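# Place the axle in the empty green saddle

## Task

Put the axle into the green saddle that is currently empty, leaving every other object standing where it started. It only counts if the result holds without any robot supporting it, so release the axle and move the arms away at the end.

## Robot and tools

Robots: four identical i2rt Big YAM arms named arm1, arm2, arm3 and arm4. Each has six revolute joints, a two-finger gripper and a wrist camera (arm1_cam_wrist to arm4_cam_wrist). With joints 1 and 6 at 0 and the hand level and pointing forward, the wrist camera sits above the hand and looks toward the fingertips. The hand reaches about 1.0 m from the joint 1 axis at full stretch. A fixed room camera, cam_high, is not attached to any arm. Loose objects may sometimes get a brief push from outside.

Frames: there is one shared scene frame with its origin on the floor and +z up. "hand" is the point midway between the fingertips. Its z axis runs along the fingers and its y axis is the direction in which the fingers open and close. Hand poses are computed from each arm's actual foot pose, which is never printed.

execute_actions(actions, cameras): actions is a list holding exactly one action, or none. An empty list only returns states and images. The action is an object keyed by arm name. Under each arm there is one key, "joints", mapping joint names to absolute targets. These are not offsets. Joint names, units and ranges: joint1_rad -2.879 to 2.879 (rotates the arm about its foot; positive is counter-clockwise seen from above; at 0 the arm extends the way its foot faces). joint2_rad 0 to 3.141 (shoulder; at 0 the upper arm lies roughly level pointing back; increasing raises it and then swings it forward). joint3_rad 0 to 3.019 (elbow; 0 is fully folded; increasing opens it). joint4_rad -1.692 to 1.57 (hand pitch; positive tilts the fingers up). joint5_rad -1.57 to 1.57 (sideways hand swing; positive is toward the arm's right). joint6_rad -2.094 to 2.094 (hand roll; positive is clockwise seen from behind the hand). gripper_m 0 to 0.093, the fingertip gap in metres. Joint values are in radians. Tolerances for a joint to count as arrived: ±0.045, ±0.14, ±0.09, ±0.055, ±0.03, ±0.035 rad and ±0.003 m. All motions in one action start together and may finish at different times. Because each joint moves at its own speed, the hand can sweep a wide path between postures. A joint or arm you leave out may still be driving toward an earlier target. Unknown keys or out-of-range values cause the whole call to be rejected, and nothing moves. cameras is a list of camera names, or "all". Omitting it, null or ["all"] returns every camera; [] returns none. After a call reports a stop, any later motion, wait or finished_scene calls in the same reply are skipped.

wait(seconds): 0 to 10 s. It commands nothing and returns the same data as an empty execute_actions.

zoom_image(camera, region): region is [x0, y0, x1, y1] in pixels of that camera's most recent full image, with (0,0) at the top-left. The region is at most 504 by 504. Only cameras present in the latest result can be zoomed.

read_manual(section): returns the licence texts only ("licences"). It does not move anything.

finished_scene(scene): ends the given scene number once the last command has been held. It is irreversible and reports whether the goal was met. Replying without any tool call also ends things.

Results: joint_positions gives each arm's current joints. The "pictures" line lists camera names in image order. joint_status tells how each commanded motion ended:
- "off_target": the joint stopped short and may still be pushing.
- "contact_stop" or "time_out": the joint gives up its target and holds. A timed-out joint that is still blocked can keep a nearby target and keep pushing, moving on its own if the obstruction clears. Send its reported position to relieve it.
- "not_followed": paired with "joint command not followed" and usually a "cause:" line. A self- and arm-collision check held back that arm's joint targets; the gripper part still runs. A withheld arm may retry those targets on later actions.

on_its_own lists uncommanded behaviour; its "held at" value is the held target, not the actual position. Joint torques are raw drive outputs for joints 1 to 6, with per-arm offset, scale and noise, so treat them only as rough load hints. A target very close to the current position may produce no motion. A joint holding a load up slowly sinks. The scene keeps running while you compose a reply, and the arms hold their last command meanwhile.

Heat: sustained force warms motors. A MOTOR HOT line appears from 85 °C. At 100 °C that arm and its gripper go limp and fall (OVER-TEMPERATURE FAULT), and unfinished keys then read "limit_stop_at_motor_heat"; resend the targets afterward. Some heat carries into the next scene.

Avoid: pressing two arms hard together (this fails and ends the run); hard hits between arms, since the collision check can be late and ignores fingers, gripper housings and wrist cameras; and knocking objects off the work area or onto the floor, which fails the task. The arms do not stop on contact and can push hard, so keep contact forces low. Do not drop, slip or slam objects. The fingers can squeeze with roughly 50 to 62 N each, less on some grippers. The arms act independently and do not wait for one another. Finish with the axle seated, the gripper open and the arm withdrawn.

Each tool is called after "Emit:" as a command line: name --argument value for each argument, lists and objects as JSON in quotes; but a table of rows of numbers goes row by row, as --pt "numbers of a row", without its own name.

## Session

Emit:
execute_actions --actions '[]'

Scene clock: 0.00 s.
Joint torques (N m, as the arm reports them, + toward a larger angle): no reading
Motor temperatures (°C, as the motors report them): arm1=[31 30 31 29 28 32] | arm2=[30 31 31 32 31 28] | arm3=[30 29 29 31 31 31] | arm4=[31 31 31 31 28 28]
arm1.joint_positions: joint1_rad=+0.839 joint2_rad=+0.582 joint3_rad=+1.334 joint4_rad=-1.527 joint5_rad=+0.011 joint6_rad=+0.060 gripper_m=+0.095
arm1.joint_status: not commanded
arm1.hand: x=-0.4974 y=+0.2178 z=+1.2483 quat_wxyz=(-0.366, -0.360, -0.847, +0.136) (m; scene frame)
arm2.joint_positions: joint1_rad=+0.685 joint2_rad=+0.546 joint3_rad=+1.423 joint4_rad=-1.244 joint5_rad=-0.134 joint6_rad=+0.117 gripper_m=+0.094
arm2.joint_status: not commanded
arm2.hand: x=-0.7876 y=-0.2041 z=+1.3592 quat_wxyz=(-0.171, +0.736, -0.369, -0.541) (m; scene frame)
arm3.joint_positions: joint1_rad=+0.835 joint2_rad=+0.448 joint3_rad=+1.331 joint4_rad=-1.504 joint5_rad=+0.136 joint6_rad=+0.231 gripper_m=+0.095
arm3.joint_status: not commanded
arm3.hand: x=+0.7298 y=+0.2240 z=+1.2765 quat_wxyz=(-0.423, -0.456, -0.763, +0.177) (m; scene frame)
arm4.joint_positions: joint1_rad=+0.818 joint2_rad=+0.480 joint3_rad=+1.415 joint4_rad=-1.178 joint5_rad=-0.205 joint6_rad=-0.220 gripper_m=+0.095
arm4.joint_status: not commanded
arm4.hand: x=+0.4864 y=-0.2502 z=+1.3791 quat_wxyz=(-0.216, +0.772, -0.148, -0.579) (m; scene frame)
pictures: arm1_cam_wrist, arm2_cam_wrist, arm3_cam_wrist, arm4_cam_wrist, cam_high
Images, in order (width x height): arm1_cam_wrist 504x504, arm2_cam_wrist 504x504, arm3_cam_wrist 504x504, arm4_cam_wrist 504x504, cam_high 896x504.

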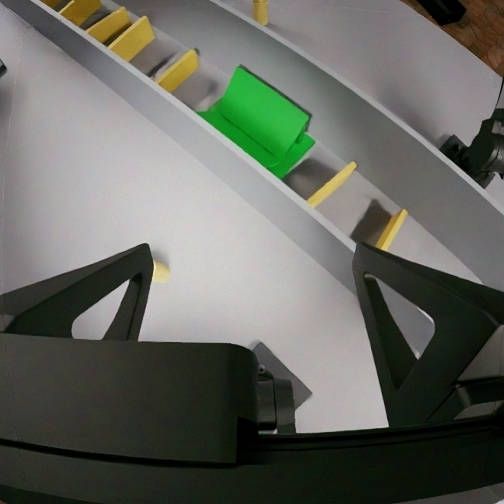

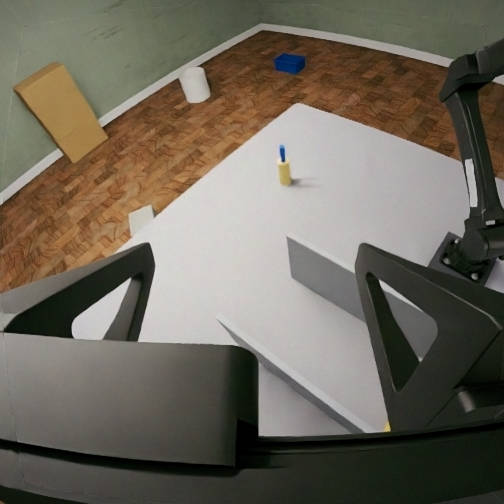

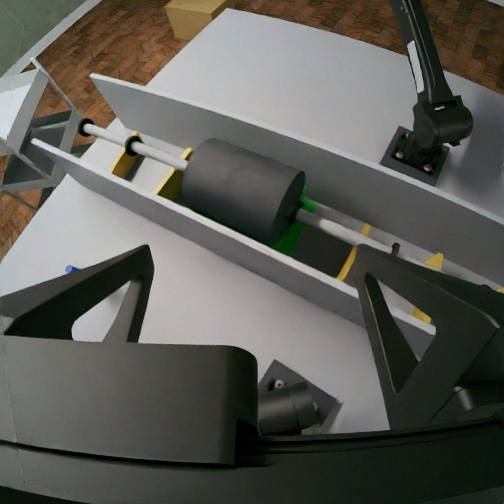

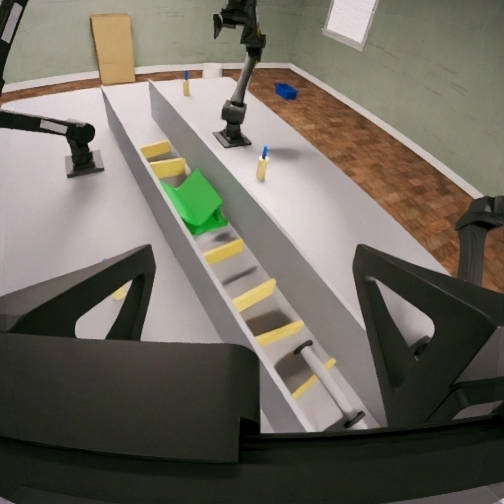

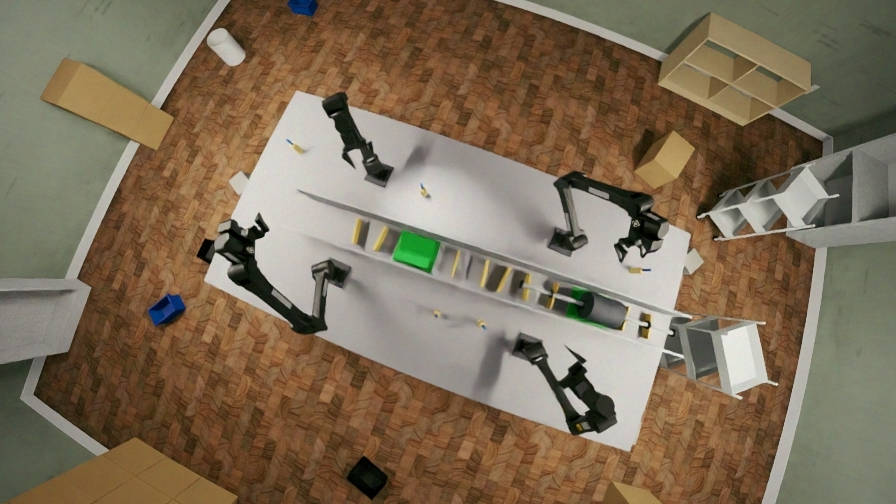

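Emit:
zoom_image --camera "cam_high" --region '[480, 200, 720, 400]'

Emit:
zoom_image --camera "cam_high" --region '[280, 150, 520, 350]'

Emit:
zoom_image --camera "arm3_cam_wrist" --region '[30, 60, 504, 340]'

Region (480, 200, 720, 400) of cam_high's 896x504 image, scaled by 2.100, with more detail than that image has.

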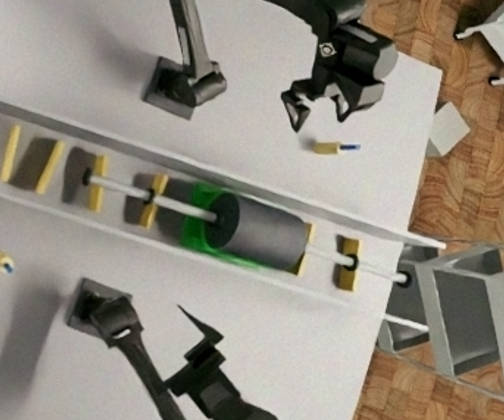

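Region (280, 150, 520, 350) of cam_high's 896x504 image, scaled by 2.100, with more detail than that image has.

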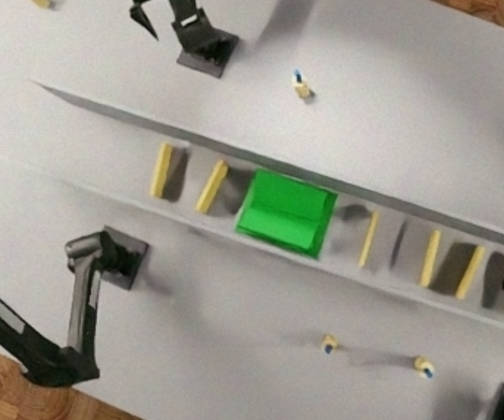

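Region (30, 60, 504, 340) of arm3_cam_wrist's 504x504 image, scaled by 1.063, with more detail than that image has; it fills the top 298 rows of this view, and the rest is white.

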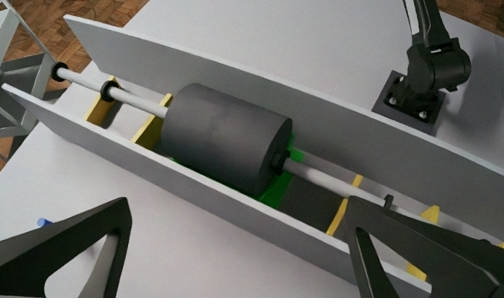

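Emit:
execute_actions --actions '[{"arm4":{"joints":{"joint1_rad":0.05,"joint2_rad":1.1,"joint3_rad":1.35,"joint4_rad":-1.65,"joint5_rad":0,"joint6_rad":-1.52}},"arm3":{"joints":{"joint1_rad":1.0,"joint2_rad":1.5,"joint3_rad":1.75,"joint4_rad":-1.6,"joint5_rad":0,"joint6_rad":-0.57}}}]' --cameras '["arm3_cam_wrist","arm4_cam_wrist","cam_high"]'

Scene clock: 80.53 s.
Joint torques (N m, as the arm reports them, + toward a larger angle): arm1=[ 0.29  4.11  9.23  2.6  -0.02  0.12] | arm2=[ 0.07  4.05  9.62  1.77 -0.01  0.01] | arm3=[ -0.31 -14.59  11.42  -0.28  -0.14  -0.15] | arm4=[ 0.34 -7.63  8.6   0.1  -0.09 -0.08]
Motor temperatures (°C, as the motors report them): arm1=[31 30 37 29 28 32] | arm2=[30 32 35 32 31 28] | arm3=[30 30 32 31 31 31] | arm4=[31 31 36 31 28 28]
arm1.joint_positions: joint1_rad=+0.839 joint2_rad=+0.582 joint3_rad=+1.334 joint4_rad=-1.527 joint5_rad=+0.011 joint6_rad=+0.060 gripper_m=+0.095
arm1.joint_status: not commanded
arm1.hand: x=-0.4974 y=+0.2178 z=+1.2483 quat_wxyz=(-0.366, -0.360, -0.847, +0.136) (m; scene frame)
arm2.joint_positions: joint1_rad=+0.685 joint2_rad=+0.546 joint3_rad=+1.423 joint4_rad=-1.244 joint5_rad=-0.134 joint6_rad=+0.117 gripper_m=+0.094
arm2.joint_status: not commanded
arm2.hand: x=-0.7876 y=-0.2041 z=+1.3592 quat_wxyz=(-0.171, +0.736, -0.369, -0.541) (m; scene frame)
arm3.joint_positions: joint1_rad=+0.987 joint2_rad=+1.524 joint3_rad=+1.724 joint4_rad=-1.585 joint5_rad=+0.003 joint6_rad=-0.561 gripper_m=+0.095
arm3.joint_status: all done
arm3.hand: x=+1.0385 y=+0.0614 z=+1.1138 quat_wxyz=(-0.077, -0.029, -0.995, +0.049) (m; scene frame)
arm4.joint_positions: joint1_rad=+0.058 joint2_rad=+1.100 joint3_rad=+1.347 joint4_rad=-1.638 joint5_rad=-0.001 joint6_rad=-1.507 gripper_m=+0.095
arm4.joint_status: all done
arm4.hand: x=+0.6240 y=-0.0248 z=+1.1142 quat_wxyz=(-0.088, +0.996, -0.006, -0.006) (m; scene frame)
pictures: arm3_cam_wrist, arm4_cam_wrist, cam_high
Images, in order (width x height): arm3_cam_wrist 504x504, arm4_cam_wrist 504x504, cam_high 896x504.

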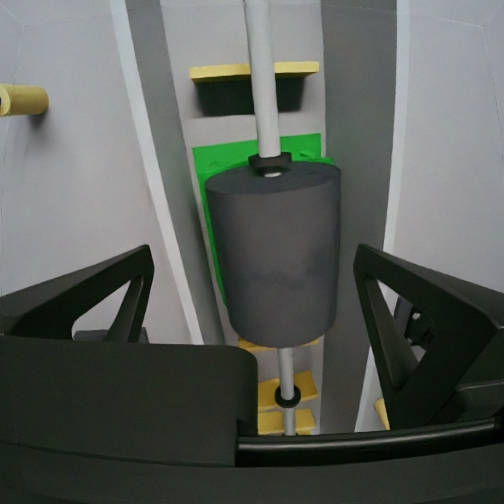

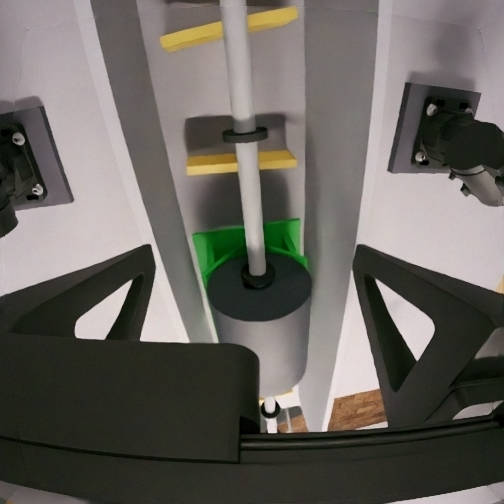

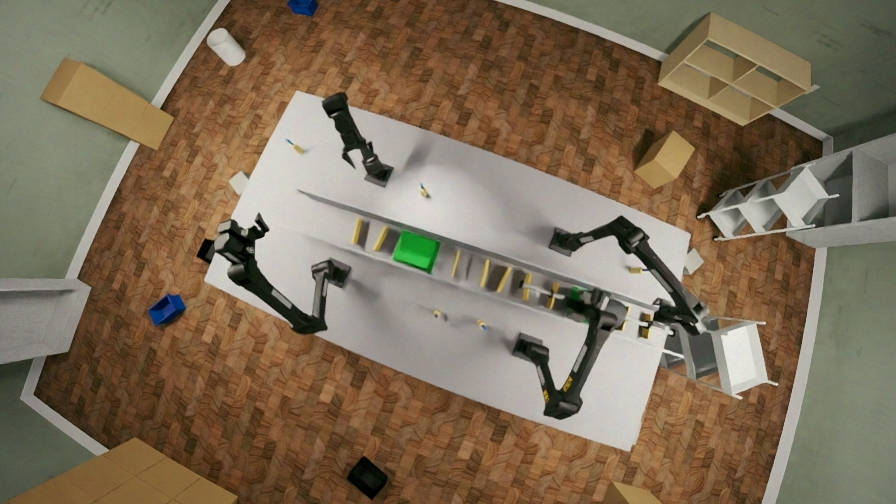

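Emit:
execute_actions --actions '[{"arm4":{"joints":{"joint1_rad":-0.225,"joint2_rad":1.271,"joint3_rad":1.152,"joint4_rad":-1.452,"joint6_rad":-1.796}},"arm3":{"joints":{"joint1_rad":1.125,"joint2_rad":2.14,"joint3_rad":2.26,"joint4_rad":-1.12,"joint6_rad":-0.504}}}]' --cameras '["arm3_cam_wrist","arm4_cam_wrist","cam_high"]'

Scene clock: 114.60 s.
Joint torques (N m, as the arm reports them, + toward a larger angle): arm1=[ 0.28  4.08  9.22  2.59 -0.02  0.13] | arm2=[ 0.07  4.07  9.64  1.8  -0.01 -0.01] | arm3=[ -1.62 -25.9   14.41   2.1   -0.05   0.03] | arm4=[  0.98 -10.32   8.55   0.42  -0.13  -0.09]
Motor temperatures (°C, as the motors report them): arm1=[31 30 37 29 28 32] | arm2=[30 32 35 32 31 28] | arm3=[30 31 34 31 32 31] | arm4=[31 32 37 31 28 28]
arm1.joint_positions: joint1_rad=+0.839 joint2_rad=+0.582 joint3_rad=+1.334 joint4_rad=-1.527 joint5_rad=+0.011 joint6_rad=+0.060 gripper_m=+0.095
arm1.joint_status: not commanded
arm1.hand: x=-0.4974 y=+0.2178 z=+1.2483 quat_wxyz=(-0.366, -0.360, -0.847, +0.136) (m; scene frame)
arm2.joint_positions: joint1_rad=+0.685 joint2_rad=+0.546 joint3_rad=+1.423 joint4_rad=-1.244 joint5_rad=-0.134 joint6_rad=+0.117 gripper_m=+0.094
arm2.joint_status: not commanded
arm2.hand: x=-0.7876 y=-0.2041 z=+1.3592 quat_wxyz=(-0.171, +0.736, -0.369, -0.541) (m; scene frame)
arm3.joint_positions: joint1_rad=+1.132 joint2_rad=+2.175 joint3_rad=+2.206 joint4_rad=-1.142 joint5_rad=+0.001 joint6_rad=-0.513 gripper_m=+0.095
arm3.joint_status: all done
arm3.hand: x=+1.3361 y=-0.0100 z=+0.9630 quat_wxyz=(-0.202, +0.018, -0.974, +0.105) (m; scene frame)
arm4.joint_positions: joint1_rad=-0.225 joint2_rad=+1.269 joint3_rad=+1.147 joint4_rad=-1.462 joint5_rad=+0.000 joint6_rad=-1.784 gripper_m=+0.095
arm4.joint_status: all done
arm4.hand: x=+0.7208 y=-0.0090 z=+0.9838 quat_wxyz=(+0.008, +1.000, -0.009, -0.002) (m; scene frame)
pictures: arm3_cam_wrist, arm4_cam_wrist, cam_high
Images, in order (width x height): arm3_cam_wrist 504x504, arm4_cam_wrist 504x504, cam_high 896x504.

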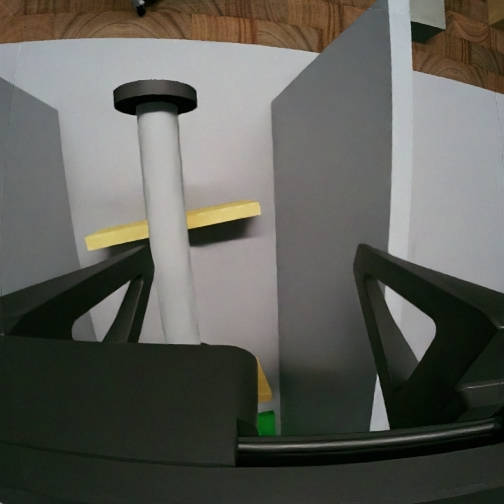

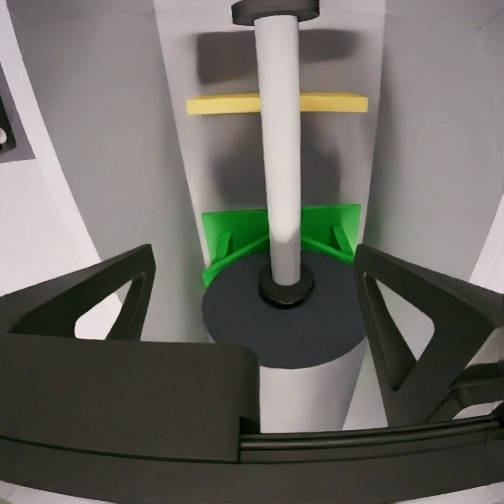

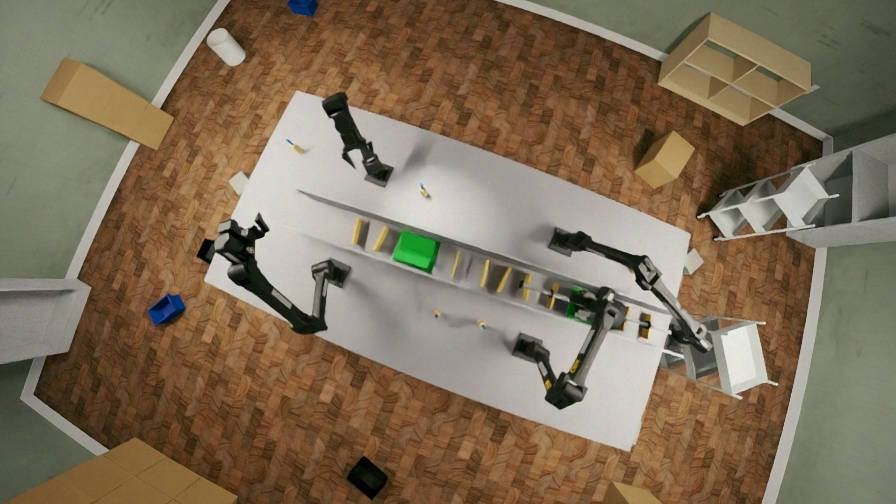

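Emit:
execute_actions --actions '[{"arm4":{"joints":{"joint1_rad":-0.217,"joint2_rad":1.346,"joint3_rad":1.036,"joint4_rad":-1.25,"joint6_rad":-1.796}},"arm3":{"joints":{"joint1_rad":1.17,"joint2_rad":2.067,"joint3_rad":2.03,"joint4_rad":-1.01,"joint6_rad":-0.46}}}]' --cameras '["arm3_cam_wrist","arm4_cam_wrist"]'

Scene clock: 129.80 s.
Joint torques (N m, as the arm reports them, + toward a larger angle): arm1=[ 0.29  4.09  9.22  2.59 -0.02  0.13] | arm2=[-0.08  4.1   9.56  1.81 -0.03  0.01] | arm3=[ -0.22 -22.17  10.8    2.29  -0.03   0.08] | arm4=[  1.65 -11.84   7.7    0.56  -0.13  -0.09]
Motor temperatures (°C, as the motors report them): arm1=[31 30 38 29 28 32] | arm2=[30 32 35 32 31 28] | arm3=[30 32 36 31 32 31] | arm4=[31 32 38 31 28 28]
arm1.joint_positions: joint1_rad=+0.839 joint2_rad=+0.582 joint3_rad=+1.334 joint4_rad=-1.527 joint5_rad=+0.011 joint6_rad=+0.060 gripper_m=+0.095
arm1.joint_status: not commanded
arm1.hand: x=-0.4974 y=+0.2178 z=+1.2483 quat_wxyz=(-0.366, -0.360, -0.847, +0.136) (m; scene frame)
arm2.joint_positions: joint1_rad=+0.685 joint2_rad=+0.546 joint3_rad=+1.423 joint4_rad=-1.244 joint5_rad=-0.134 joint6_rad=+0.117 gripper_m=+0.094
arm2.joint_status: not commanded
arm2.hand: x=-0.7876 y=-0.2041 z=+1.3592 quat_wxyz=(-0.171, +0.736, -0.369, -0.541) (m; scene frame)
arm3.joint_positions: joint1_rad=+1.160 joint2_rad=+2.076 joint3_rad=+2.018 joint4_rad=-1.033 joint5_rad=+0.001 joint6_rad=-0.469 gripper_m=+0.095
arm3.joint_status: all done
arm3.hand: x=+1.3238 y=+0.0199 z=+0.9568 quat_wxyz=(-0.214, +0.010, -0.971, +0.102) (m; scene frame)
arm4.joint_positions: joint1_rad=-0.225 joint2_rad=+1.350 joint3_rad=+1.038 joint4_rad=-1.263 joint5_rad=+0.000 joint6_rad=-1.784 gripper_m=+0.095
arm4.joint_status: all done
arm4.hand: x=+0.7248 y=+0.0082 z=+0.9157 quat_wxyz=(+0.003, +1.000, -0.009, -0.001) (m; scene frame)
pictures: arm3_cam_wrist, arm4_cam_wrist
Images, in order (width x height): arm3_cam_wrist 504x504, arm4_cam_wrist 504x504.

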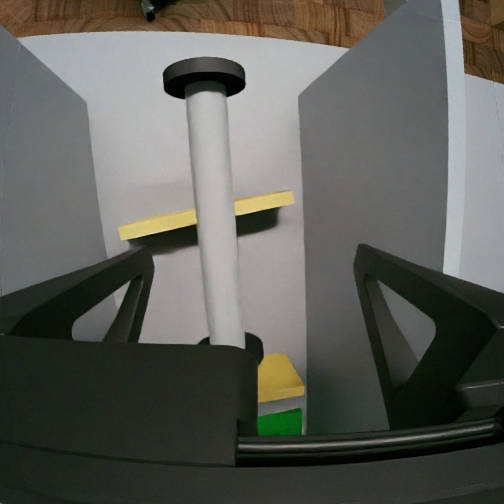

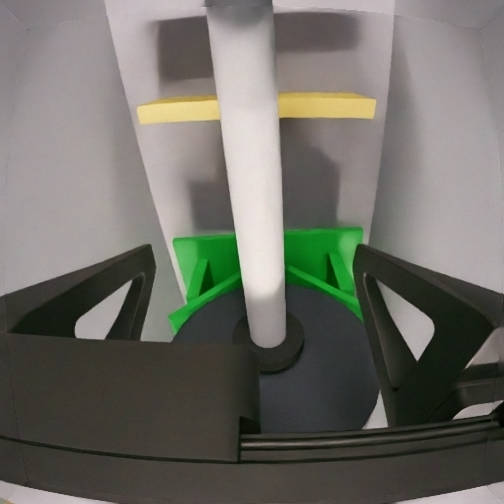

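Emit:
execute_actions --actions '[{"arm4":{"joints":{"joint2_rad":1.372,"joint3_rad":0.963,"joint4_rad":-1.148}},"arm3":{"joints":{"joint1_rad":1.176,"joint2_rad":2.10,"joint3_rad":1.928,"joint4_rad":-0.925}}}]' --cameras '["arm3_cam_wrist","arm4_cam_wrist"]'

Scene clock: 137.90 s.
Joint torques (N m, as the arm reports them, + toward a larger angle): arm1=[ 0.32  4.1   9.22  2.59 -0.02  0.13] | arm2=[ 0.15  4.37  9.69  1.84 -0.01  0.01] | arm3=[  0.42 -20.25  10.33   2.09  -0.06   0.05] | arm4=[  1.66 -10.37   7.02   0.61  -0.13  -0.09]
Motor temperatures (°C, as the motors report them): arm1=[31 30 38 29 28 32] | arm2=[30 32 36 32 31 28] | arm3=[30 32 35 31 31 31] | arm4=[31 32 37 31 28 28]
arm1.joint_positions: joint1_rad=+0.839 joint2_rad=+0.582 joint3_rad=+1.334 joint4_rad=-1.527 joint5_rad=+0.011 joint6_rad=+0.060 gripper_m=+0.095
arm1.joint_status: not commanded
arm1.hand: x=-0.4974 y=+0.2178 z=+1.2483 quat_wxyz=(-0.366, -0.360, -0.847, +0.136) (m; scene frame)
arm2.joint_positions: joint1_rad=+0.685 joint2_rad=+0.546 joint3_rad=+1.423 joint4_rad=-1.244 joint5_rad=-0.134 joint6_rad=+0.117 gripper_m=+0.094
arm2.joint_status: not commanded
arm2.hand: x=-0.7876 y=-0.2041 z=+1.3592 quat_wxyz=(-0.171, +0.736, -0.369, -0.541) (m; scene frame)
arm3.joint_positions: joint1_rad=+1.160 joint2_rad=+2.097 joint3_rad=+1.917 joint4_rad=-0.948 joint5_rad=+0.001 joint6_rad=-0.469 gripper_m=+0.095
arm3.joint_status: all done
arm3.hand: x=+1.3175 y=+0.0234 z=+0.9016 quat_wxyz=(-0.199, +0.010, -0.975, +0.094) (m; scene frame)
arm4.joint_positions: joint1_rad=-0.225 joint2_rad=+1.360 joint3_rad=+0.971 joint4_rad=-1.161 joint5_rad=+0.000 joint6_rad=-1.784 gripper_m=+0.095
arm4.joint_status: all done
arm4.hand: x=+0.7248 y=+0.0080 z=+0.8884 quat_wxyz=(-0.009, +1.000, -0.009, +0.002) (m; scene frame)
pictures: arm3_cam_wrist, arm4_cam_wrist
Images, in order (width x height): arm3_cam_wrist 504x504, arm4_cam_wrist 504x504.

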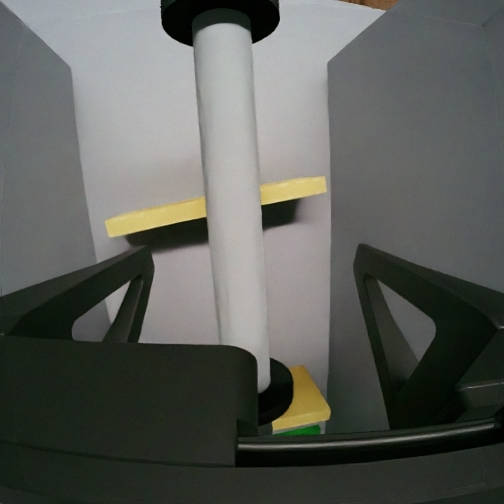

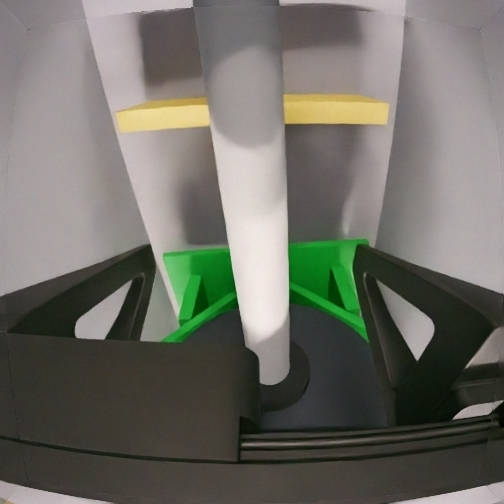

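Emit:
execute_actions --actions '[{"arm4":{"joints":{"joint2_rad":1.415,"joint3_rad":0.915,"joint4_rad":-1.075}},"arm3":{"joints":{"joint2_rad":2.138,"joint3_rad":1.888,"joint4_rad":-0.87}}}]' --cameras '["arm3_cam_wrist","arm4_cam_wrist"]'

Scene clock: 147.43 s.
Joint torques (N m, as the arm reports them, + toward a larger angle): arm1=[ 0.32  4.08  9.23  2.59 -0.02  0.13] | arm2=[ 0.17  4.08  9.52  1.8  -0.02  0.  ] | arm3=[ -0.08 -20.48   9.97   2.04  -0.07   0.08] | arm4=[  1.6  -11.33   6.65   0.54  -0.13  -0.09]
Motor temperatures (°C, as the motors report them): arm1=[31 30 38 29 28 32] | arm2=[30 32 36 32 31 28] | arm3=[30 32 35 31 31 31] | arm4=[31 32 37 31 28 28]
arm1.joint_positions: joint1_rad=+0.839 joint2_rad=+0.582 joint3_rad=+1.334 joint4_rad=-1.527 joint5_rad=+0.011 joint6_rad=+0.060 gripper_m=+0.095
arm1.joint_status: not commanded
arm1.hand: x=-0.4974 y=+0.2178 z=+1.2483 quat_wxyz=(-0.366, -0.360, -0.847, +0.136) (m; scene frame)
arm2.joint_positions: joint1_rad=+0.685 joint2_rad=+0.546 joint3_rad=+1.423 joint4_rad=-1.244 joint5_rad=-0.134 joint6_rad=+0.117 gripper_m=+0.094
arm2.joint_status: not commanded
arm2.hand: x=-0.7876 y=-0.2041 z=+1.3592 quat_wxyz=(-0.171, +0.736, -0.369, -0.541) (m; scene frame)
arm3.joint_positions: joint1_rad=+1.160 joint2_rad=+2.131 joint3_rad=+1.879 joint4_rad=-0.893 joint5_rad=+0.001 joint6_rad=-0.469 gripper_m=+0.095
arm3.joint_status: all done
arm3.hand: x=+1.3176 y=+0.0237 z=+0.8643 quat_wxyz=(-0.191, +0.010, -0.977, +0.090) (m; scene frame)
arm4.joint_positions: joint1_rad=-0.225 joint2_rad=+1.410 joint3_rad=+0.922 joint4_rad=-1.088 joint5_rad=+0.000 joint6_rad=-1.784 gripper_m=+0.095
arm4.joint_status: all done
arm4.hand: x=+0.7241 y=+0.0050 z=+0.8545 quat_wxyz=(+0.003, +1.000, -0.009, -0.001) (m; scene frame)
pictures: arm3_cam_wrist, arm4_cam_wrist
Images, in order (width x height): arm3_cam_wrist 504x504, arm4_cam_wrist 504x504.

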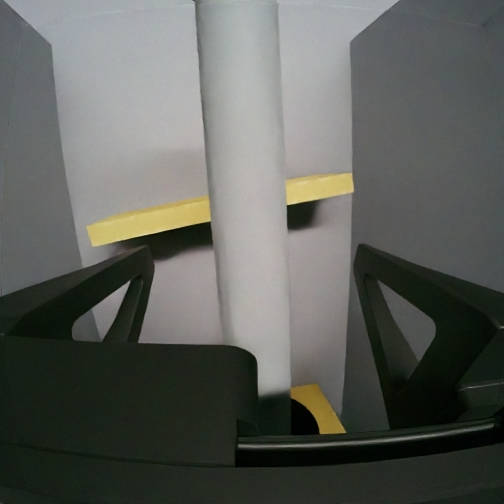

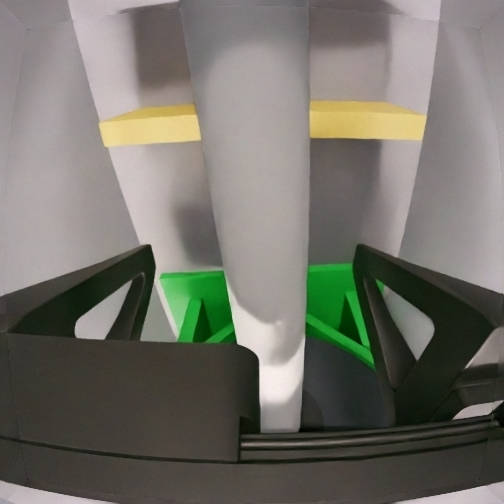

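Emit:
execute_actions --actions '[{"arm3":{"joints":{"joint2_rad":2.158}}}]' --cameras '[]'

Emit:
execute_actions --actions '[{"arm4":{"joints":{"gripper_m":0}},"arm3":{"joints":{"gripper_m":0}}}]' --cameras '["arm3_cam_wrist","arm4_cam_wrist"]'

Scene clock: 152.17 s.
Joint torques (N m, as the arm reports them, + toward a larger angle): arm1=[ 0.28  4.13  9.22  2.59 -0.02  0.13] | arm2=[ 0.18  3.99  9.58  1.76  0.   -0.02] | arm3=[ -0.05 -19.5   10.06   1.93  -0.05   0.05] | arm4=[  1.68 -11.18   6.69   0.55  -0.13  -0.09]
Motor temperatures (°C, as the motors report them): arm1=[31 30 38 29 28 32] | arm2=[30 32 36 32 31 28] | arm3=[30 32 35 31 31 31] | arm4=[31 32 37 31 28 28]
arm1.joint_positions: joint1_rad=+0.839 joint2_rad=+0.582 joint3_rad=+1.334 joint4_rad=-1.527 joint5_rad=+0.011 joint6_rad=+0.060 gripper_m=+0.095
arm1.joint_status: not commanded
arm1.hand: x=-0.4974 y=+0.2178 z=+1.2483 quat_wxyz=(-0.366, -0.360, -0.847, +0.136) (m; scene frame)
arm2.joint_positions: joint1_rad=+0.685 joint2_rad=+0.546 joint3_rad=+1.423 joint4_rad=-1.244 joint5_rad=-0.134 joint6_rad=+0.117 gripper_m=+0.094
arm2.joint_status: not commanded
arm2.hand: x=-0.7876 y=-0.2041 z=+1.3592 quat_wxyz=(-0.171, +0.736, -0.369, -0.541) (m; scene frame)
arm3.joint_positions: joint1_rad=+1.160 joint2_rad=+2.141 joint3_rad=+1.879 joint4_rad=-0.893 joint5_rad=+0.001 joint6_rad=-0.469 gripper_m=+0.095
arm3.joint_status: all done
arm3.hand: x=+1.3173 y=+0.0239 z=+0.8571 quat_wxyz=(-0.187, +0.010, -0.978, +0.088) (m; scene frame)
arm4.joint_positions: joint1_rad=-0.225 joint2_rad=+1.410 joint3_rad=+0.922 joint4_rad=-1.088 joint5_rad=+0.000 joint6_rad=-1.784 gripper_m=+0.095
arm4.joint_status: not commanded
arm4.hand: x=+0.7241 y=+0.0050 z=+0.8545 quat_wxyz=(+0.003, +1.000, -0.009, -0.001) (m; scene frame)
pictures: none
No camera images: the call's "cameras" was empty. Leave "cameras" out to get every camera's image.

Scene clock: 152.90 s.
Joint torques (N m, as the arm reports them, + toward a larger angle): arm1=[ 0.3   4.09  9.22  2.6  -0.02  0.13] | arm2=[ 0.13  3.75  9.53  1.87 -0.02  0.01] | arm3=[ -0.13 -20.07   9.96   1.84  -0.07   0.43] | arm4=[  1.28 -11.39   6.6   -0.15  -0.11   0.61]
Motor temperatures (°C, as the motors report them): arm1=[31 30 38 29 28 32] | arm2=[30 32 36 32 31 28] | arm3=[30 32 35 31 31 31] | arm4=[31 32 37 31 28 28]
arm1.joint_positions: joint1_rad=+0.839 joint2_rad=+0.582 joint3_rad=+1.334 joint4_rad=-1.527 joint5_rad=+0.011 joint6_rad=+0.060 gripper_m=+0.095
arm1.joint_status: not commanded
arm1.hand: x=-0.4974 y=+0.2178 z=+1.2483 quat_wxyz=(-0.366, -0.360, -0.847, +0.136) (m; scene frame)
arm2.joint_positions: joint1_rad=+0.685 joint2_rad=+0.546 joint3_rad=+1.423 joint4_rad=-1.244 joint5_rad=-0.134 joint6_rad=+0.117 gripper_m=+0.094
arm2.joint_status: not commanded
arm2.hand: x=-0.7876 y=-0.2041 z=+1.3592 quat_wxyz=(-0.171, +0.736, -0.369, -0.541) (m; scene frame)
arm3.joint_positions: joint1_rad=+1.158 joint2_rad=+2.142 joint3_rad=+1.879 joint4_rad=-0.890 joint5_rad=+0.001 joint6_rad=-0.499 gripper_m=+0.022
arm3.joint_status: gripper_m off_target (ended at +0.022, target +0.000)
arm3.hand: x=+1.3172 y=+0.0223 z=+0.8568 quat_wxyz=(-0.186, +0.024, -0.978, +0.092) (m; scene frame)
arm4.joint_positions: joint1_rad=-0.221 joint2_rad=+1.411 joint3_rad=+0.924 joint4_rad=-1.065 joint5_rad=+0.000 joint6_rad=-1.844 gripper_m=+0.022
arm4.joint_status: gripper_m off_target (ended at +0.022, target +0.000)
arm4.hand: x=+0.7240 y=+0.0112 z=+0.8546 quat_wxyz=(-0.008, +1.000, +0.023, +0.002) (m; scene frame)
pictures: arm3_cam_wrist, arm4_cam_wrist
Images, in order (width x height): arm3_cam_wrist 504x504, arm4_cam_wrist 504x504.

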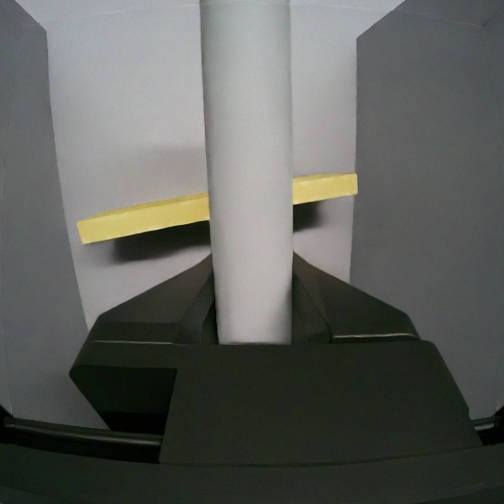

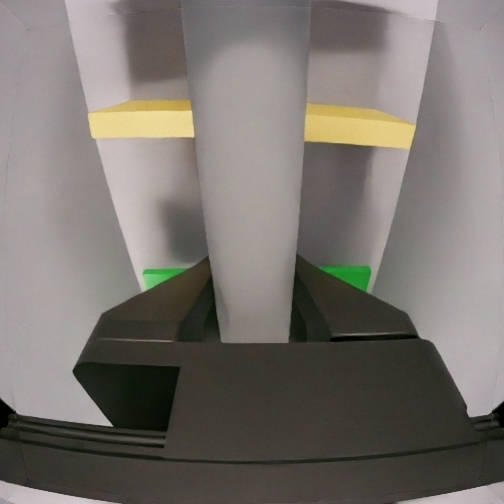

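Emit:
execute_actions --actions '[{"arm4":{"joints":{"joint2_rad":1.30,"joint3_rad":1.15,"joint4_rad":-1.39,"joint6_rad":-1.83}},"arm3":{"joints":{"joint2_rad":2.07,"joint3_rad":2.11,"joint4_rad":-1.13,"joint6_rad":-0.49}}}]' --cameras '["arm3_cam_wrist","arm4_cam_wrist","cam_high"]'

Scene clock: 163.83 s.
Joint torques (N m, as the arm reports them, + toward a larger angle): arm1=[ 0.28  4.07  9.23  2.59 -0.02  0.13] | arm2=[0.   4.03 9.6  1.81 0.   0.  ] | arm3=[  0.36 -25.29  15.53   0.62  -0.24   0.32] | arm4=[  1.09 -14.08  13.07  -1.04  -0.28   0.5 ]
Motor temperatures (°C, as the motors report them): arm1=[31 30 38 29 28 32] | arm2=[30 32 36 32 31 28] | arm3=[30 33 35 31 32 31] | arm4=[31 32 38 31 28 28]
arm1.joint_positions: joint1_rad=+0.839 joint2_rad=+0.582 joint3_rad=+1.334 joint4_rad=-1.527 joint5_rad=+0.011 joint6_rad=+0.060 gripper_m=+0.095
arm1.joint_status: not commanded
arm1.hand: x=-0.4974 y=+0.2178 z=+1.2483 quat_wxyz=(-0.366, -0.360, -0.847, +0.136) (m; scene frame)
arm2.joint_positions: joint1_rad=+0.685 joint2_rad=+0.546 joint3_rad=+1.423 joint4_rad=-1.244 joint5_rad=-0.134 joint6_rad=+0.117 gripper_m=+0.094
arm2.joint_status: not commanded
arm2.hand: x=-0.7876 y=-0.2041 z=+1.3592 quat_wxyz=(-0.171, +0.736, -0.369, -0.541) (m; scene frame)
arm3.joint_positions: joint1_rad=+1.159 joint2_rad=+2.119 joint3_rad=+2.039 joint4_rad=-1.123 joint5_rad=+0.006 joint6_rad=-0.521 gripper_m=+0.022
arm3.joint_status: all done
arm3.hand: x=+1.3115 y=+0.0241 z=+0.9271 quat_wxyz=(-0.162, +0.034, -0.982, +0.085) (m; scene frame)
arm4.joint_positions: joint1_rad=-0.218 joint2_rad=+1.332 joint3_rad=+1.076 joint4_rad=-1.359 joint5_rad=+0.004 joint6_rad=-1.869 gripper_m=+0.022
arm4.joint_status: joint6_rad time_out (moved -0.025 of +0.014); the others done
arm4.on_its_own: joint6_rad reads -1.869 and still pushes toward -1.830 since a time_out
arm4.hand: x=+0.7209 y=-0.0019 z=+0.9364 quat_wxyz=(+0.023, +0.999, +0.036, -0.004) (m; scene frame)
pictures: arm3_cam_wrist, arm4_cam_wrist, cam_high
Images, in order (width x height): arm3_cam_wrist 504x504, arm4_cam_wrist 504x504, cam_high 896x504.

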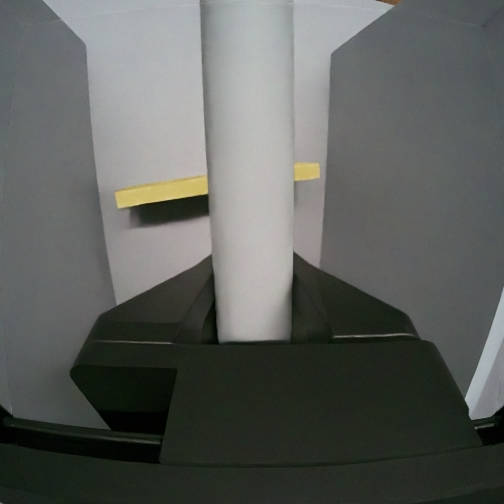

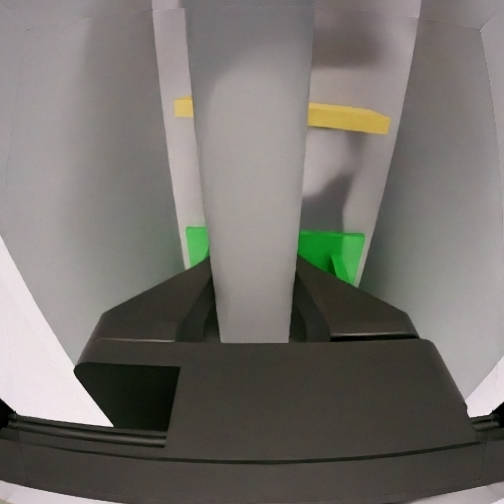

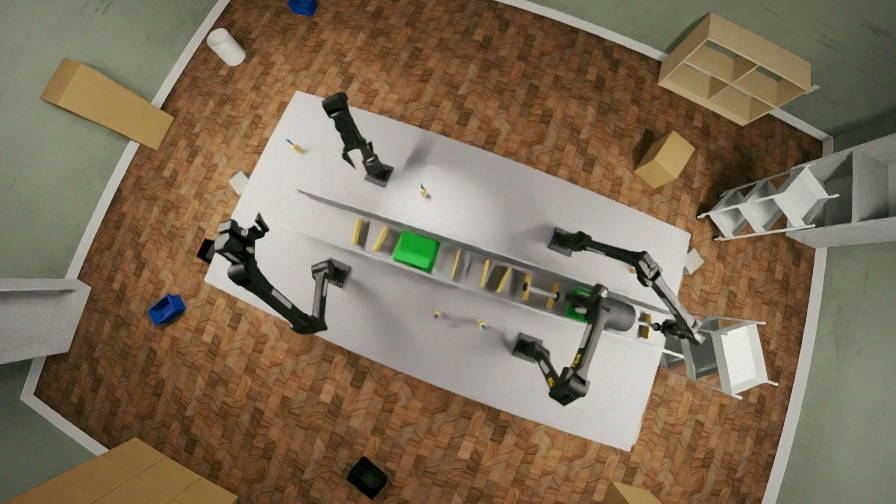

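Emit:
execute_actions --actions '[{"arm4":{"joints":{"joint2_rad":1.27,"joint3_rad":1.38,"joint4_rad":-1.60,"joint6_rad":-1.85}},"arm3":{"joints":{"joint2_rad":2.065,"joint3_rad":2.37,"joint4_rad":-1.34,"joint6_rad":-0.50}},"arm1":{"joints":{"joint1_rad":1.07,"joint2_rad":1.2,"joint3_rad":1.7,"joint4_rad":-1.5,"joint5_rad":0,"joint6_rad":-0.55}}}]' --cameras '[]'

Emit:
execute_actions --actions '[{"arm4":{"joints":{"joint1_rad":0.317,"joint2_rad":1.285,"joint6_rad":-1.30}},"arm3":{"joints":{"joint1_rad":0.995,"joint2_rad":1.66,"joint3_rad":1.76,"joint4_rad":-1.31,"joint6_rad":-0.65}}}]' --cameras '["arm4_cam_wrist","cam_high"]'

Scene clock: 184.23 s.
Joint torques (N m, as the arm reports them, + toward a larger angle): arm1=[ 0.61 -4.9  10.86  2.28 -0.21  0.08] | arm2=[-0.28  4.02  9.61  1.76 -0.01  0.  ] | arm3=[  0.58 -24.51  15.43   1.08  -0.16   0.04] | arm4=[  1.14 -14.24  14.13  -0.47  -0.53   0.14]
Motor temperatures (°C, as the motors report them): arm1=[31 30 39 29 28 32] | arm2=[30 32 36 32 31 28] | arm3=[30 34 39 31 32 32] | arm4=[31 33 44 31 28 28]
arm1.joint_positions: joint1_rad=+1.066 joint2_rad=+1.206 joint3_rad=+1.672 joint4_rad=-1.506 joint5_rad=+0.003 joint6_rad=-0.539 gripper_m=+0.095
arm1.joint_status: all done
arm1.hand: x=-0.2797 y=+0.1477 z=+1.2329 quat_wxyz=(-0.227, +0.013, -0.964, +0.135) (m; scene frame)
arm2.joint_positions: joint1_rad=+0.685 joint2_rad=+0.546 joint3_rad=+1.423 joint4_rad=-1.244 joint5_rad=-0.134 joint6_rad=+0.117 gripper_m=+0.094
arm2.joint_status: not commanded
arm2.hand: x=-0.7876 y=-0.2041 z=+1.3592 quat_wxyz=(-0.171, +0.736, -0.369, -0.541) (m; scene frame)
arm3.joint_positions: joint1_rad=+1.160 joint2_rad=+2.108 joint3_rad=+2.298 joint4_rad=-1.341 joint5_rad=+0.003 joint6_rad=-0.510 gripper_m=+0.022
arm3.joint_status: all done
arm3.hand: x=+1.3143 y=+0.0233 z=+1.0376 quat_wxyz=(-0.186, +0.030, -0.978, +0.094) (m; scene frame)
arm4.joint_positions: joint1_rad=-0.218 joint2_rad=+1.301 joint3_rad=+1.296 joint4_rad=-1.584 joint5_rad=+0.011 joint6_rad=-1.859 gripper_m=+0.022
arm4.joint_status: all done
arm4.hand: x=+0.7234 y=+0.0047 z=+1.0301 quat_wxyz=(+0.011, +0.999, +0.032, +0.002) (m; scene frame)
pictures: none
No camera images: the call's "cameras" was empty. Leave "cameras" out to get every camera's image.

Scene clock: 185.60 s.
Joint torques (N m, as the arm reports them, + toward a larger angle): arm1=[ 0.57 -4.74 10.77  2.27 -0.21  0.07] | arm2=[ 0.04  4.26  9.65  1.76 -0.01  0.01] | arm3=[ -1.03 -17.32  11.27   1.33   0.34  -0.04] | arm4=[  1.52 -13.01  14.12   0.04   0.51   0.32]
Motor temperatures (°C, as the motors report them): arm1=[31 30 39 29 28 32] | arm2=[30 32 36 32 31 28] | arm3=[30 34 39 31 32 32] | arm4=[31 33 45 31 28 28]
arm1.joint_positions: joint1_rad=+1.066 joint2_rad=+1.206 joint3_rad=+1.672 joint4_rad=-1.506 joint5_rad=+0.003 joint6_rad=-0.540 gripper_m=+0.095
arm1.joint_status: not commanded
arm1.hand: x=-0.2797 y=+0.1477 z=+1.2329 quat_wxyz=(-0.227, +0.013, -0.964, +0.136) (m; scene frame)
arm2.joint_positions: joint1_rad=+0.685 joint2_rad=+0.546 joint3_rad=+1.423 joint4_rad=-1.244 joint5_rad=-0.134 joint6_rad=+0.117 gripper_m=+0.094
arm2.joint_status: not commanded
arm2.hand: x=-0.7876 y=-0.2041 z=+1.3592 quat_wxyz=(-0.171, +0.736, -0.369, -0.541) (m; scene frame)
arm3.joint_positions: joint1_rad=+0.992 joint2_rad=+1.681 joint3_rad=+1.737 joint4_rad=-1.323 joint5_rad=-0.011 joint6_rad=-0.653 gripper_m=+0.022
arm3.joint_status: all done
arm3.hand: x=+1.1184 y=+0.0109 z=+1.0538 quat_wxyz=(-0.127, +0.019, -0.988, +0.082) (m; scene frame)
arm4.joint_positions: joint1_rad=+0.311 joint2_rad=+1.307 joint3_rad=+1.296 joint4_rad=-1.599 joint5_rad=-0.016 joint6_rad=-1.324 gripper_m=+0.022
arm4.joint_status: all done
arm4.hand: x=+0.5297 y=-0.0057 z=+1.0282 quat_wxyz=(+0.022, +0.999, +0.029, -0.003) (m; scene frame)
pictures: arm4_cam_wrist, cam_high
Images, in order (width x height): arm4_cam_wrist 504x504, cam_high 896x504.

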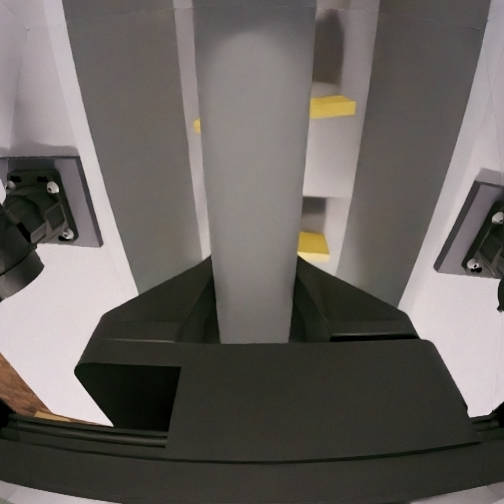

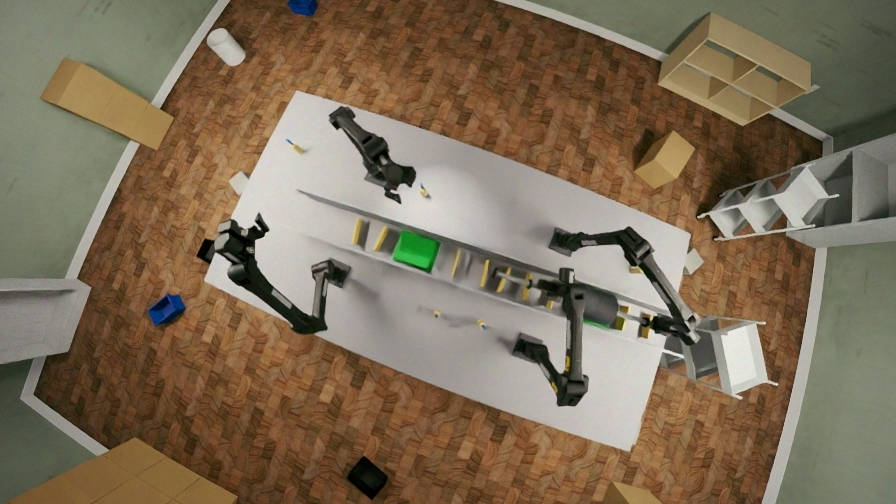

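Emit:
execute_actions --actions '[{"arm4":{"joints":{"joint1_rad":0.73,"joint2_rad":1.475,"joint3_rad":1.585,"joint4_rad":-1.45,"joint6_rad":-0.88}},"arm3":{"joints":{"joint1_rad":0.733,"joint2_rad":1.405,"joint3_rad":1.445,"joint4_rad":-1.49,"joint6_rad":-0.89}}}]' --cameras '[]'

Emit:
execute_actions --actions '[{"arm4":{"joints":{"joint1_rad":0.925,"joint2_rad":1.665,"joint3_rad":1.80,"joint4_rad":-1.32,"joint6_rad":-0.70}},"arm3":{"joints":{"joint1_rad":0.41,"joint2_rad":1.25,"joint3_rad":1.29,"joint4_rad":-1.57,"joint6_rad":-1.22}},"arm1":{"joints":{"joint1_rad":1.05,"joint2_rad":1.7,"joint3_rad":2.08,"joint4_rad":-1.42,"joint6_rad":-0.58}}}]' --cameras '["arm1_cam_wrist","cam_high"]'

Scene clock: 192.53 s.
Joint torques (N m, as the arm reports them, + toward a larger angle): arm1=[ 0.61 -4.72 10.77  2.28 -0.21  0.07] | arm2=[ 0.07  4.21  9.63  1.85 -0.02  0.02] | arm3=[  0.75 -12.93  11.5   -0.37   0.57   0.  ] | arm4=[  1.08 -19.27  14.61   0.7   -0.09   0.09]
Motor temperatures (°C, as the motors report them): arm1=[31 30 39 29 28 32] | arm2=[30 32 36 32 31 28] | arm3=[30 33 38 31 32 32] | arm4=[31 33 46 31 28 28]
arm1.joint_positions: joint1_rad=+1.066 joint2_rad=+1.206 joint3_rad=+1.672 joint4_rad=-1.506 joint5_rad=+0.003 joint6_rad=-0.540 gripper_m=+0.095
arm1.joint_status: not commanded
arm1.hand: x=-0.2797 y=+0.1477 z=+1.2329 quat_wxyz=(-0.227, +0.013, -0.964, +0.136) (m; scene frame)
arm2.joint_positions: joint1_rad=+0.685 joint2_rad=+0.546 joint3_rad=+1.423 joint4_rad=-1.244 joint5_rad=-0.134 joint6_rad=+0.117 gripper_m=+0.094
arm2.joint_status: not commanded
arm2.hand: x=-0.7876 y=-0.2041 z=+1.3592 quat_wxyz=(-0.171, +0.736, -0.369, -0.541) (m; scene frame)
arm3.joint_positions: joint1_rad=+0.712 joint2_rad=+1.429 joint3_rad=+1.416 joint4_rad=-1.477 joint5_rad=-0.018 joint6_rad=-0.896 gripper_m=+0.022
arm3.joint_status: all done
arm3.hand: x=+0.9146 y=+0.0085 z=+1.0320 quat_wxyz=(-0.034, +0.000, -0.999, +0.022) (m; scene frame)
arm4.joint_positions: joint1_rad=+0.730 joint2_rad=+1.515 joint3_rad=+1.499 joint4_rad=-1.459 joint5_rad=+0.000 joint6_rad=-0.884 gripper_m=+0.022
arm4.joint_status: all done
arm4.hand: x=+0.3270 y=+0.0061 z=+1.0256 quat_wxyz=(-0.035, +0.999, +0.018, -0.031) (m; scene frame)
pictures: none
No camera images: the call's "cameras" was empty. Leave "cameras" out to get every camera's image.

Scene clock: 194.63 s.
Joint torques (N m, as the arm reports them, + toward a larger angle): arm1=[ -0.42 -12.74  12.68   2.16  -0.21   0.07] | arm2=[ 0.07  3.87  9.64  1.81 -0.01  0.  ] | arm3=[  0.16 -11.81  11.46  -0.82   0.68  -0.1 ] | arm4=[  0.79 -23.54  15.64   1.47  -0.24   0.19]
Motor temperatures (°C, as the motors report them): arm1=[31 30 40 29 28 32] | arm2=[30 32 36 32 31 28] | arm3=[30 33 38 31 32 32] | arm4=[31 33 47 31 28 28]
arm1.joint_positions: joint1_rad=+1.058 joint2_rad=+1.717 joint3_rad=+2.033 joint4_rad=-1.427 joint5_rad=+0.003 joint6_rad=-0.570 gripper_m=+0.095
arm1.joint_status: all done
arm1.hand: x=-0.1071 y=+0.0448 z=+1.1596 quat_wxyz=(-0.195, +0.024, -0.973, +0.122) (m; scene frame)
arm2.joint_positions: joint1_rad=+0.685 joint2_rad=+0.546 joint3_rad=+1.423 joint4_rad=-1.244 joint5_rad=-0.134 joint6_rad=+0.117 gripper_m=+0.094
arm2.joint_status: not commanded
arm2.hand: x=-0.7876 y=-0.2041 z=+1.3592 quat_wxyz=(-0.171, +0.736, -0.369, -0.541) (m; scene frame)
arm3.joint_positions: joint1_rad=+0.402 joint2_rad=+1.284 joint3_rad=+1.259 joint4_rad=-1.553 joint5_rad=-0.023 joint6_rad=-1.222 gripper_m=+0.022
arm3.joint_status: all done
arm3.hand: x=+0.7711 y=+0.0134 z=+1.0240 quat_wxyz=(-0.011, +0.009, -1.000, -0.011) (m; scene frame)
arm4.joint_positions: joint1_rad=+0.928 joint2_rad=+1.709 joint3_rad=+1.701 joint4_rad=-1.345 joint5_rad=+0.004 joint6_rad=-0.711 gripper_m=+0.021
arm4.joint_status: joint3_rad time_out (moved +0.202 of +0.301); the others done
arm4.on_its_own: joint3_rad reads +1.701 and still pushes toward +1.800 since a time_out
arm4.hand: x=+0.1818 y=-0.0002 z=+1.0177 quat_wxyz=(-0.069, +0.994, +0.030, -0.084) (m; scene frame)
pictures: arm1_cam_wrist, cam_high
Images, in order (width x height): arm1_cam_wrist 504x504, cam_high 896x504.

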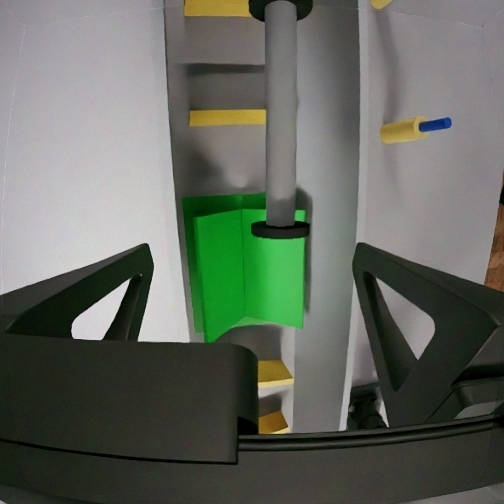

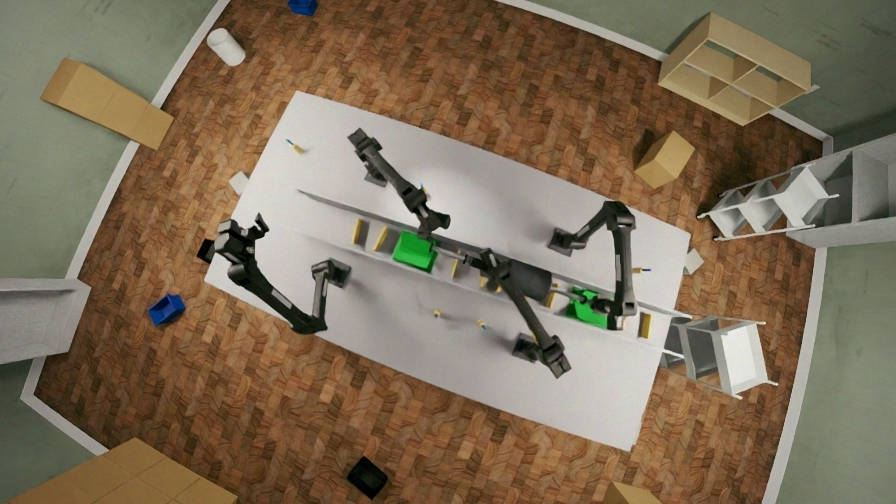

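Emit:
execute_actions --actions '[{"arm1":{"joints":{"joint1_rad":1.032,"joint2_rad":1.94,"joint3_rad":2.215,"joint4_rad":-1.35,"joint6_rad":-0.59}},"arm4":{"joints":{"joint3_rad":1.785}}}]' --cameras '["arm1_cam_wrist","arm4_cam_wrist"]'

Scene clock: 204.97 s.
Joint torques (N m, as the arm reports them, + toward a larger angle): arm1=[ -0.06 -16.12  11.01   2.13  -0.21   0.07] | arm2=[ 0.08  4.21  9.65  1.82 -0.01 -0.01] | arm3=[ -0.73 -11.2   11.46  -0.65   0.73  -0.09] | arm4=[  0.77 -23.39  14.63   1.47  -0.24   0.19]
Motor temperatures (°C, as the motors report them): arm1=[31 31 41 29 28 32] | arm2=[30 32 36 32 31 28] | arm3=[30 32 37 31 32 31] | arm4=[31 34 50 31 28 28]
arm1.joint_positions: joint1_rad=+1.036 joint2_rad=+1.961 joint3_rad=+2.190 joint4_rad=-1.357 joint5_rad=+0.003 joint6_rad=-0.580 gripper_m=+0.095
arm1.joint_status: all done
arm1.hand: x=-0.0370 y=-0.0137 z=+1.0864 quat_wxyz=(-0.187, +0.018, -0.975, +0.121) (m; scene frame)
arm2.joint_positions: joint1_rad=+0.685 joint2_rad=+0.546 joint3_rad=+1.423 joint4_rad=-1.244 joint5_rad=-0.134 joint6_rad=+0.117 gripper_m=+0.094
arm2.joint_status: not commanded
arm2.hand: x=-0.7876 y=-0.2041 z=+1.3592 quat_wxyz=(-0.171, +0.736, -0.369, -0.541) (m; scene frame)
arm3.joint_positions: joint1_rad=+0.402 joint2_rad=+1.284 joint3_rad=+1.259 joint4_rad=-1.553 joint5_rad=-0.023 joint6_rad=-1.222 gripper_m=+0.022
arm3.joint_status: not commanded
arm3.hand: x=+0.7711 y=+0.0134 z=+1.0240 quat_wxyz=(-0.011, +0.009, -1.000, -0.011) (m; scene frame)
arm4.joint_positions: joint1_rad=+0.928 joint2_rad=+1.709 joint3_rad=+1.701 joint4_rad=-1.345 joint5_rad=+0.004 joint6_rad=-0.711 gripper_m=+0.021
arm4.joint_status: all done
arm4.hand: x=+0.1818 y=-0.0002 z=+1.0177 quat_wxyz=(-0.069, +0.994, +0.030, -0.084) (m; scene frame)
pictures: arm1_cam_wrist, arm4_cam_wrist
Images, in order (width x height): arm1_cam_wrist 504x504, arm4_cam_wrist 504x504.

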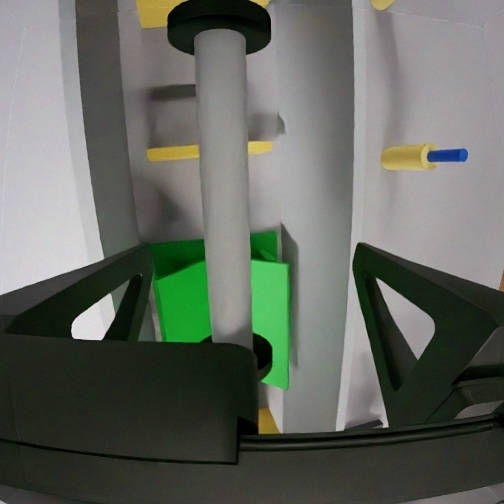

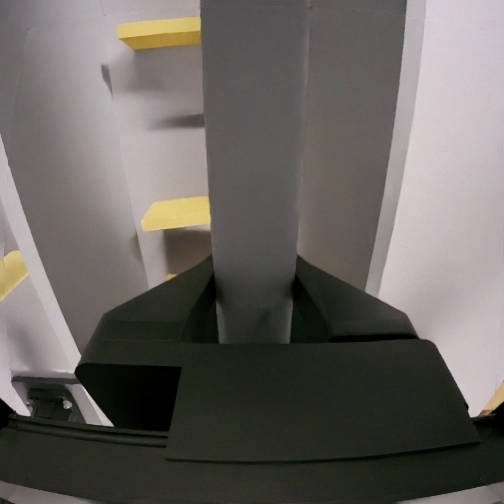

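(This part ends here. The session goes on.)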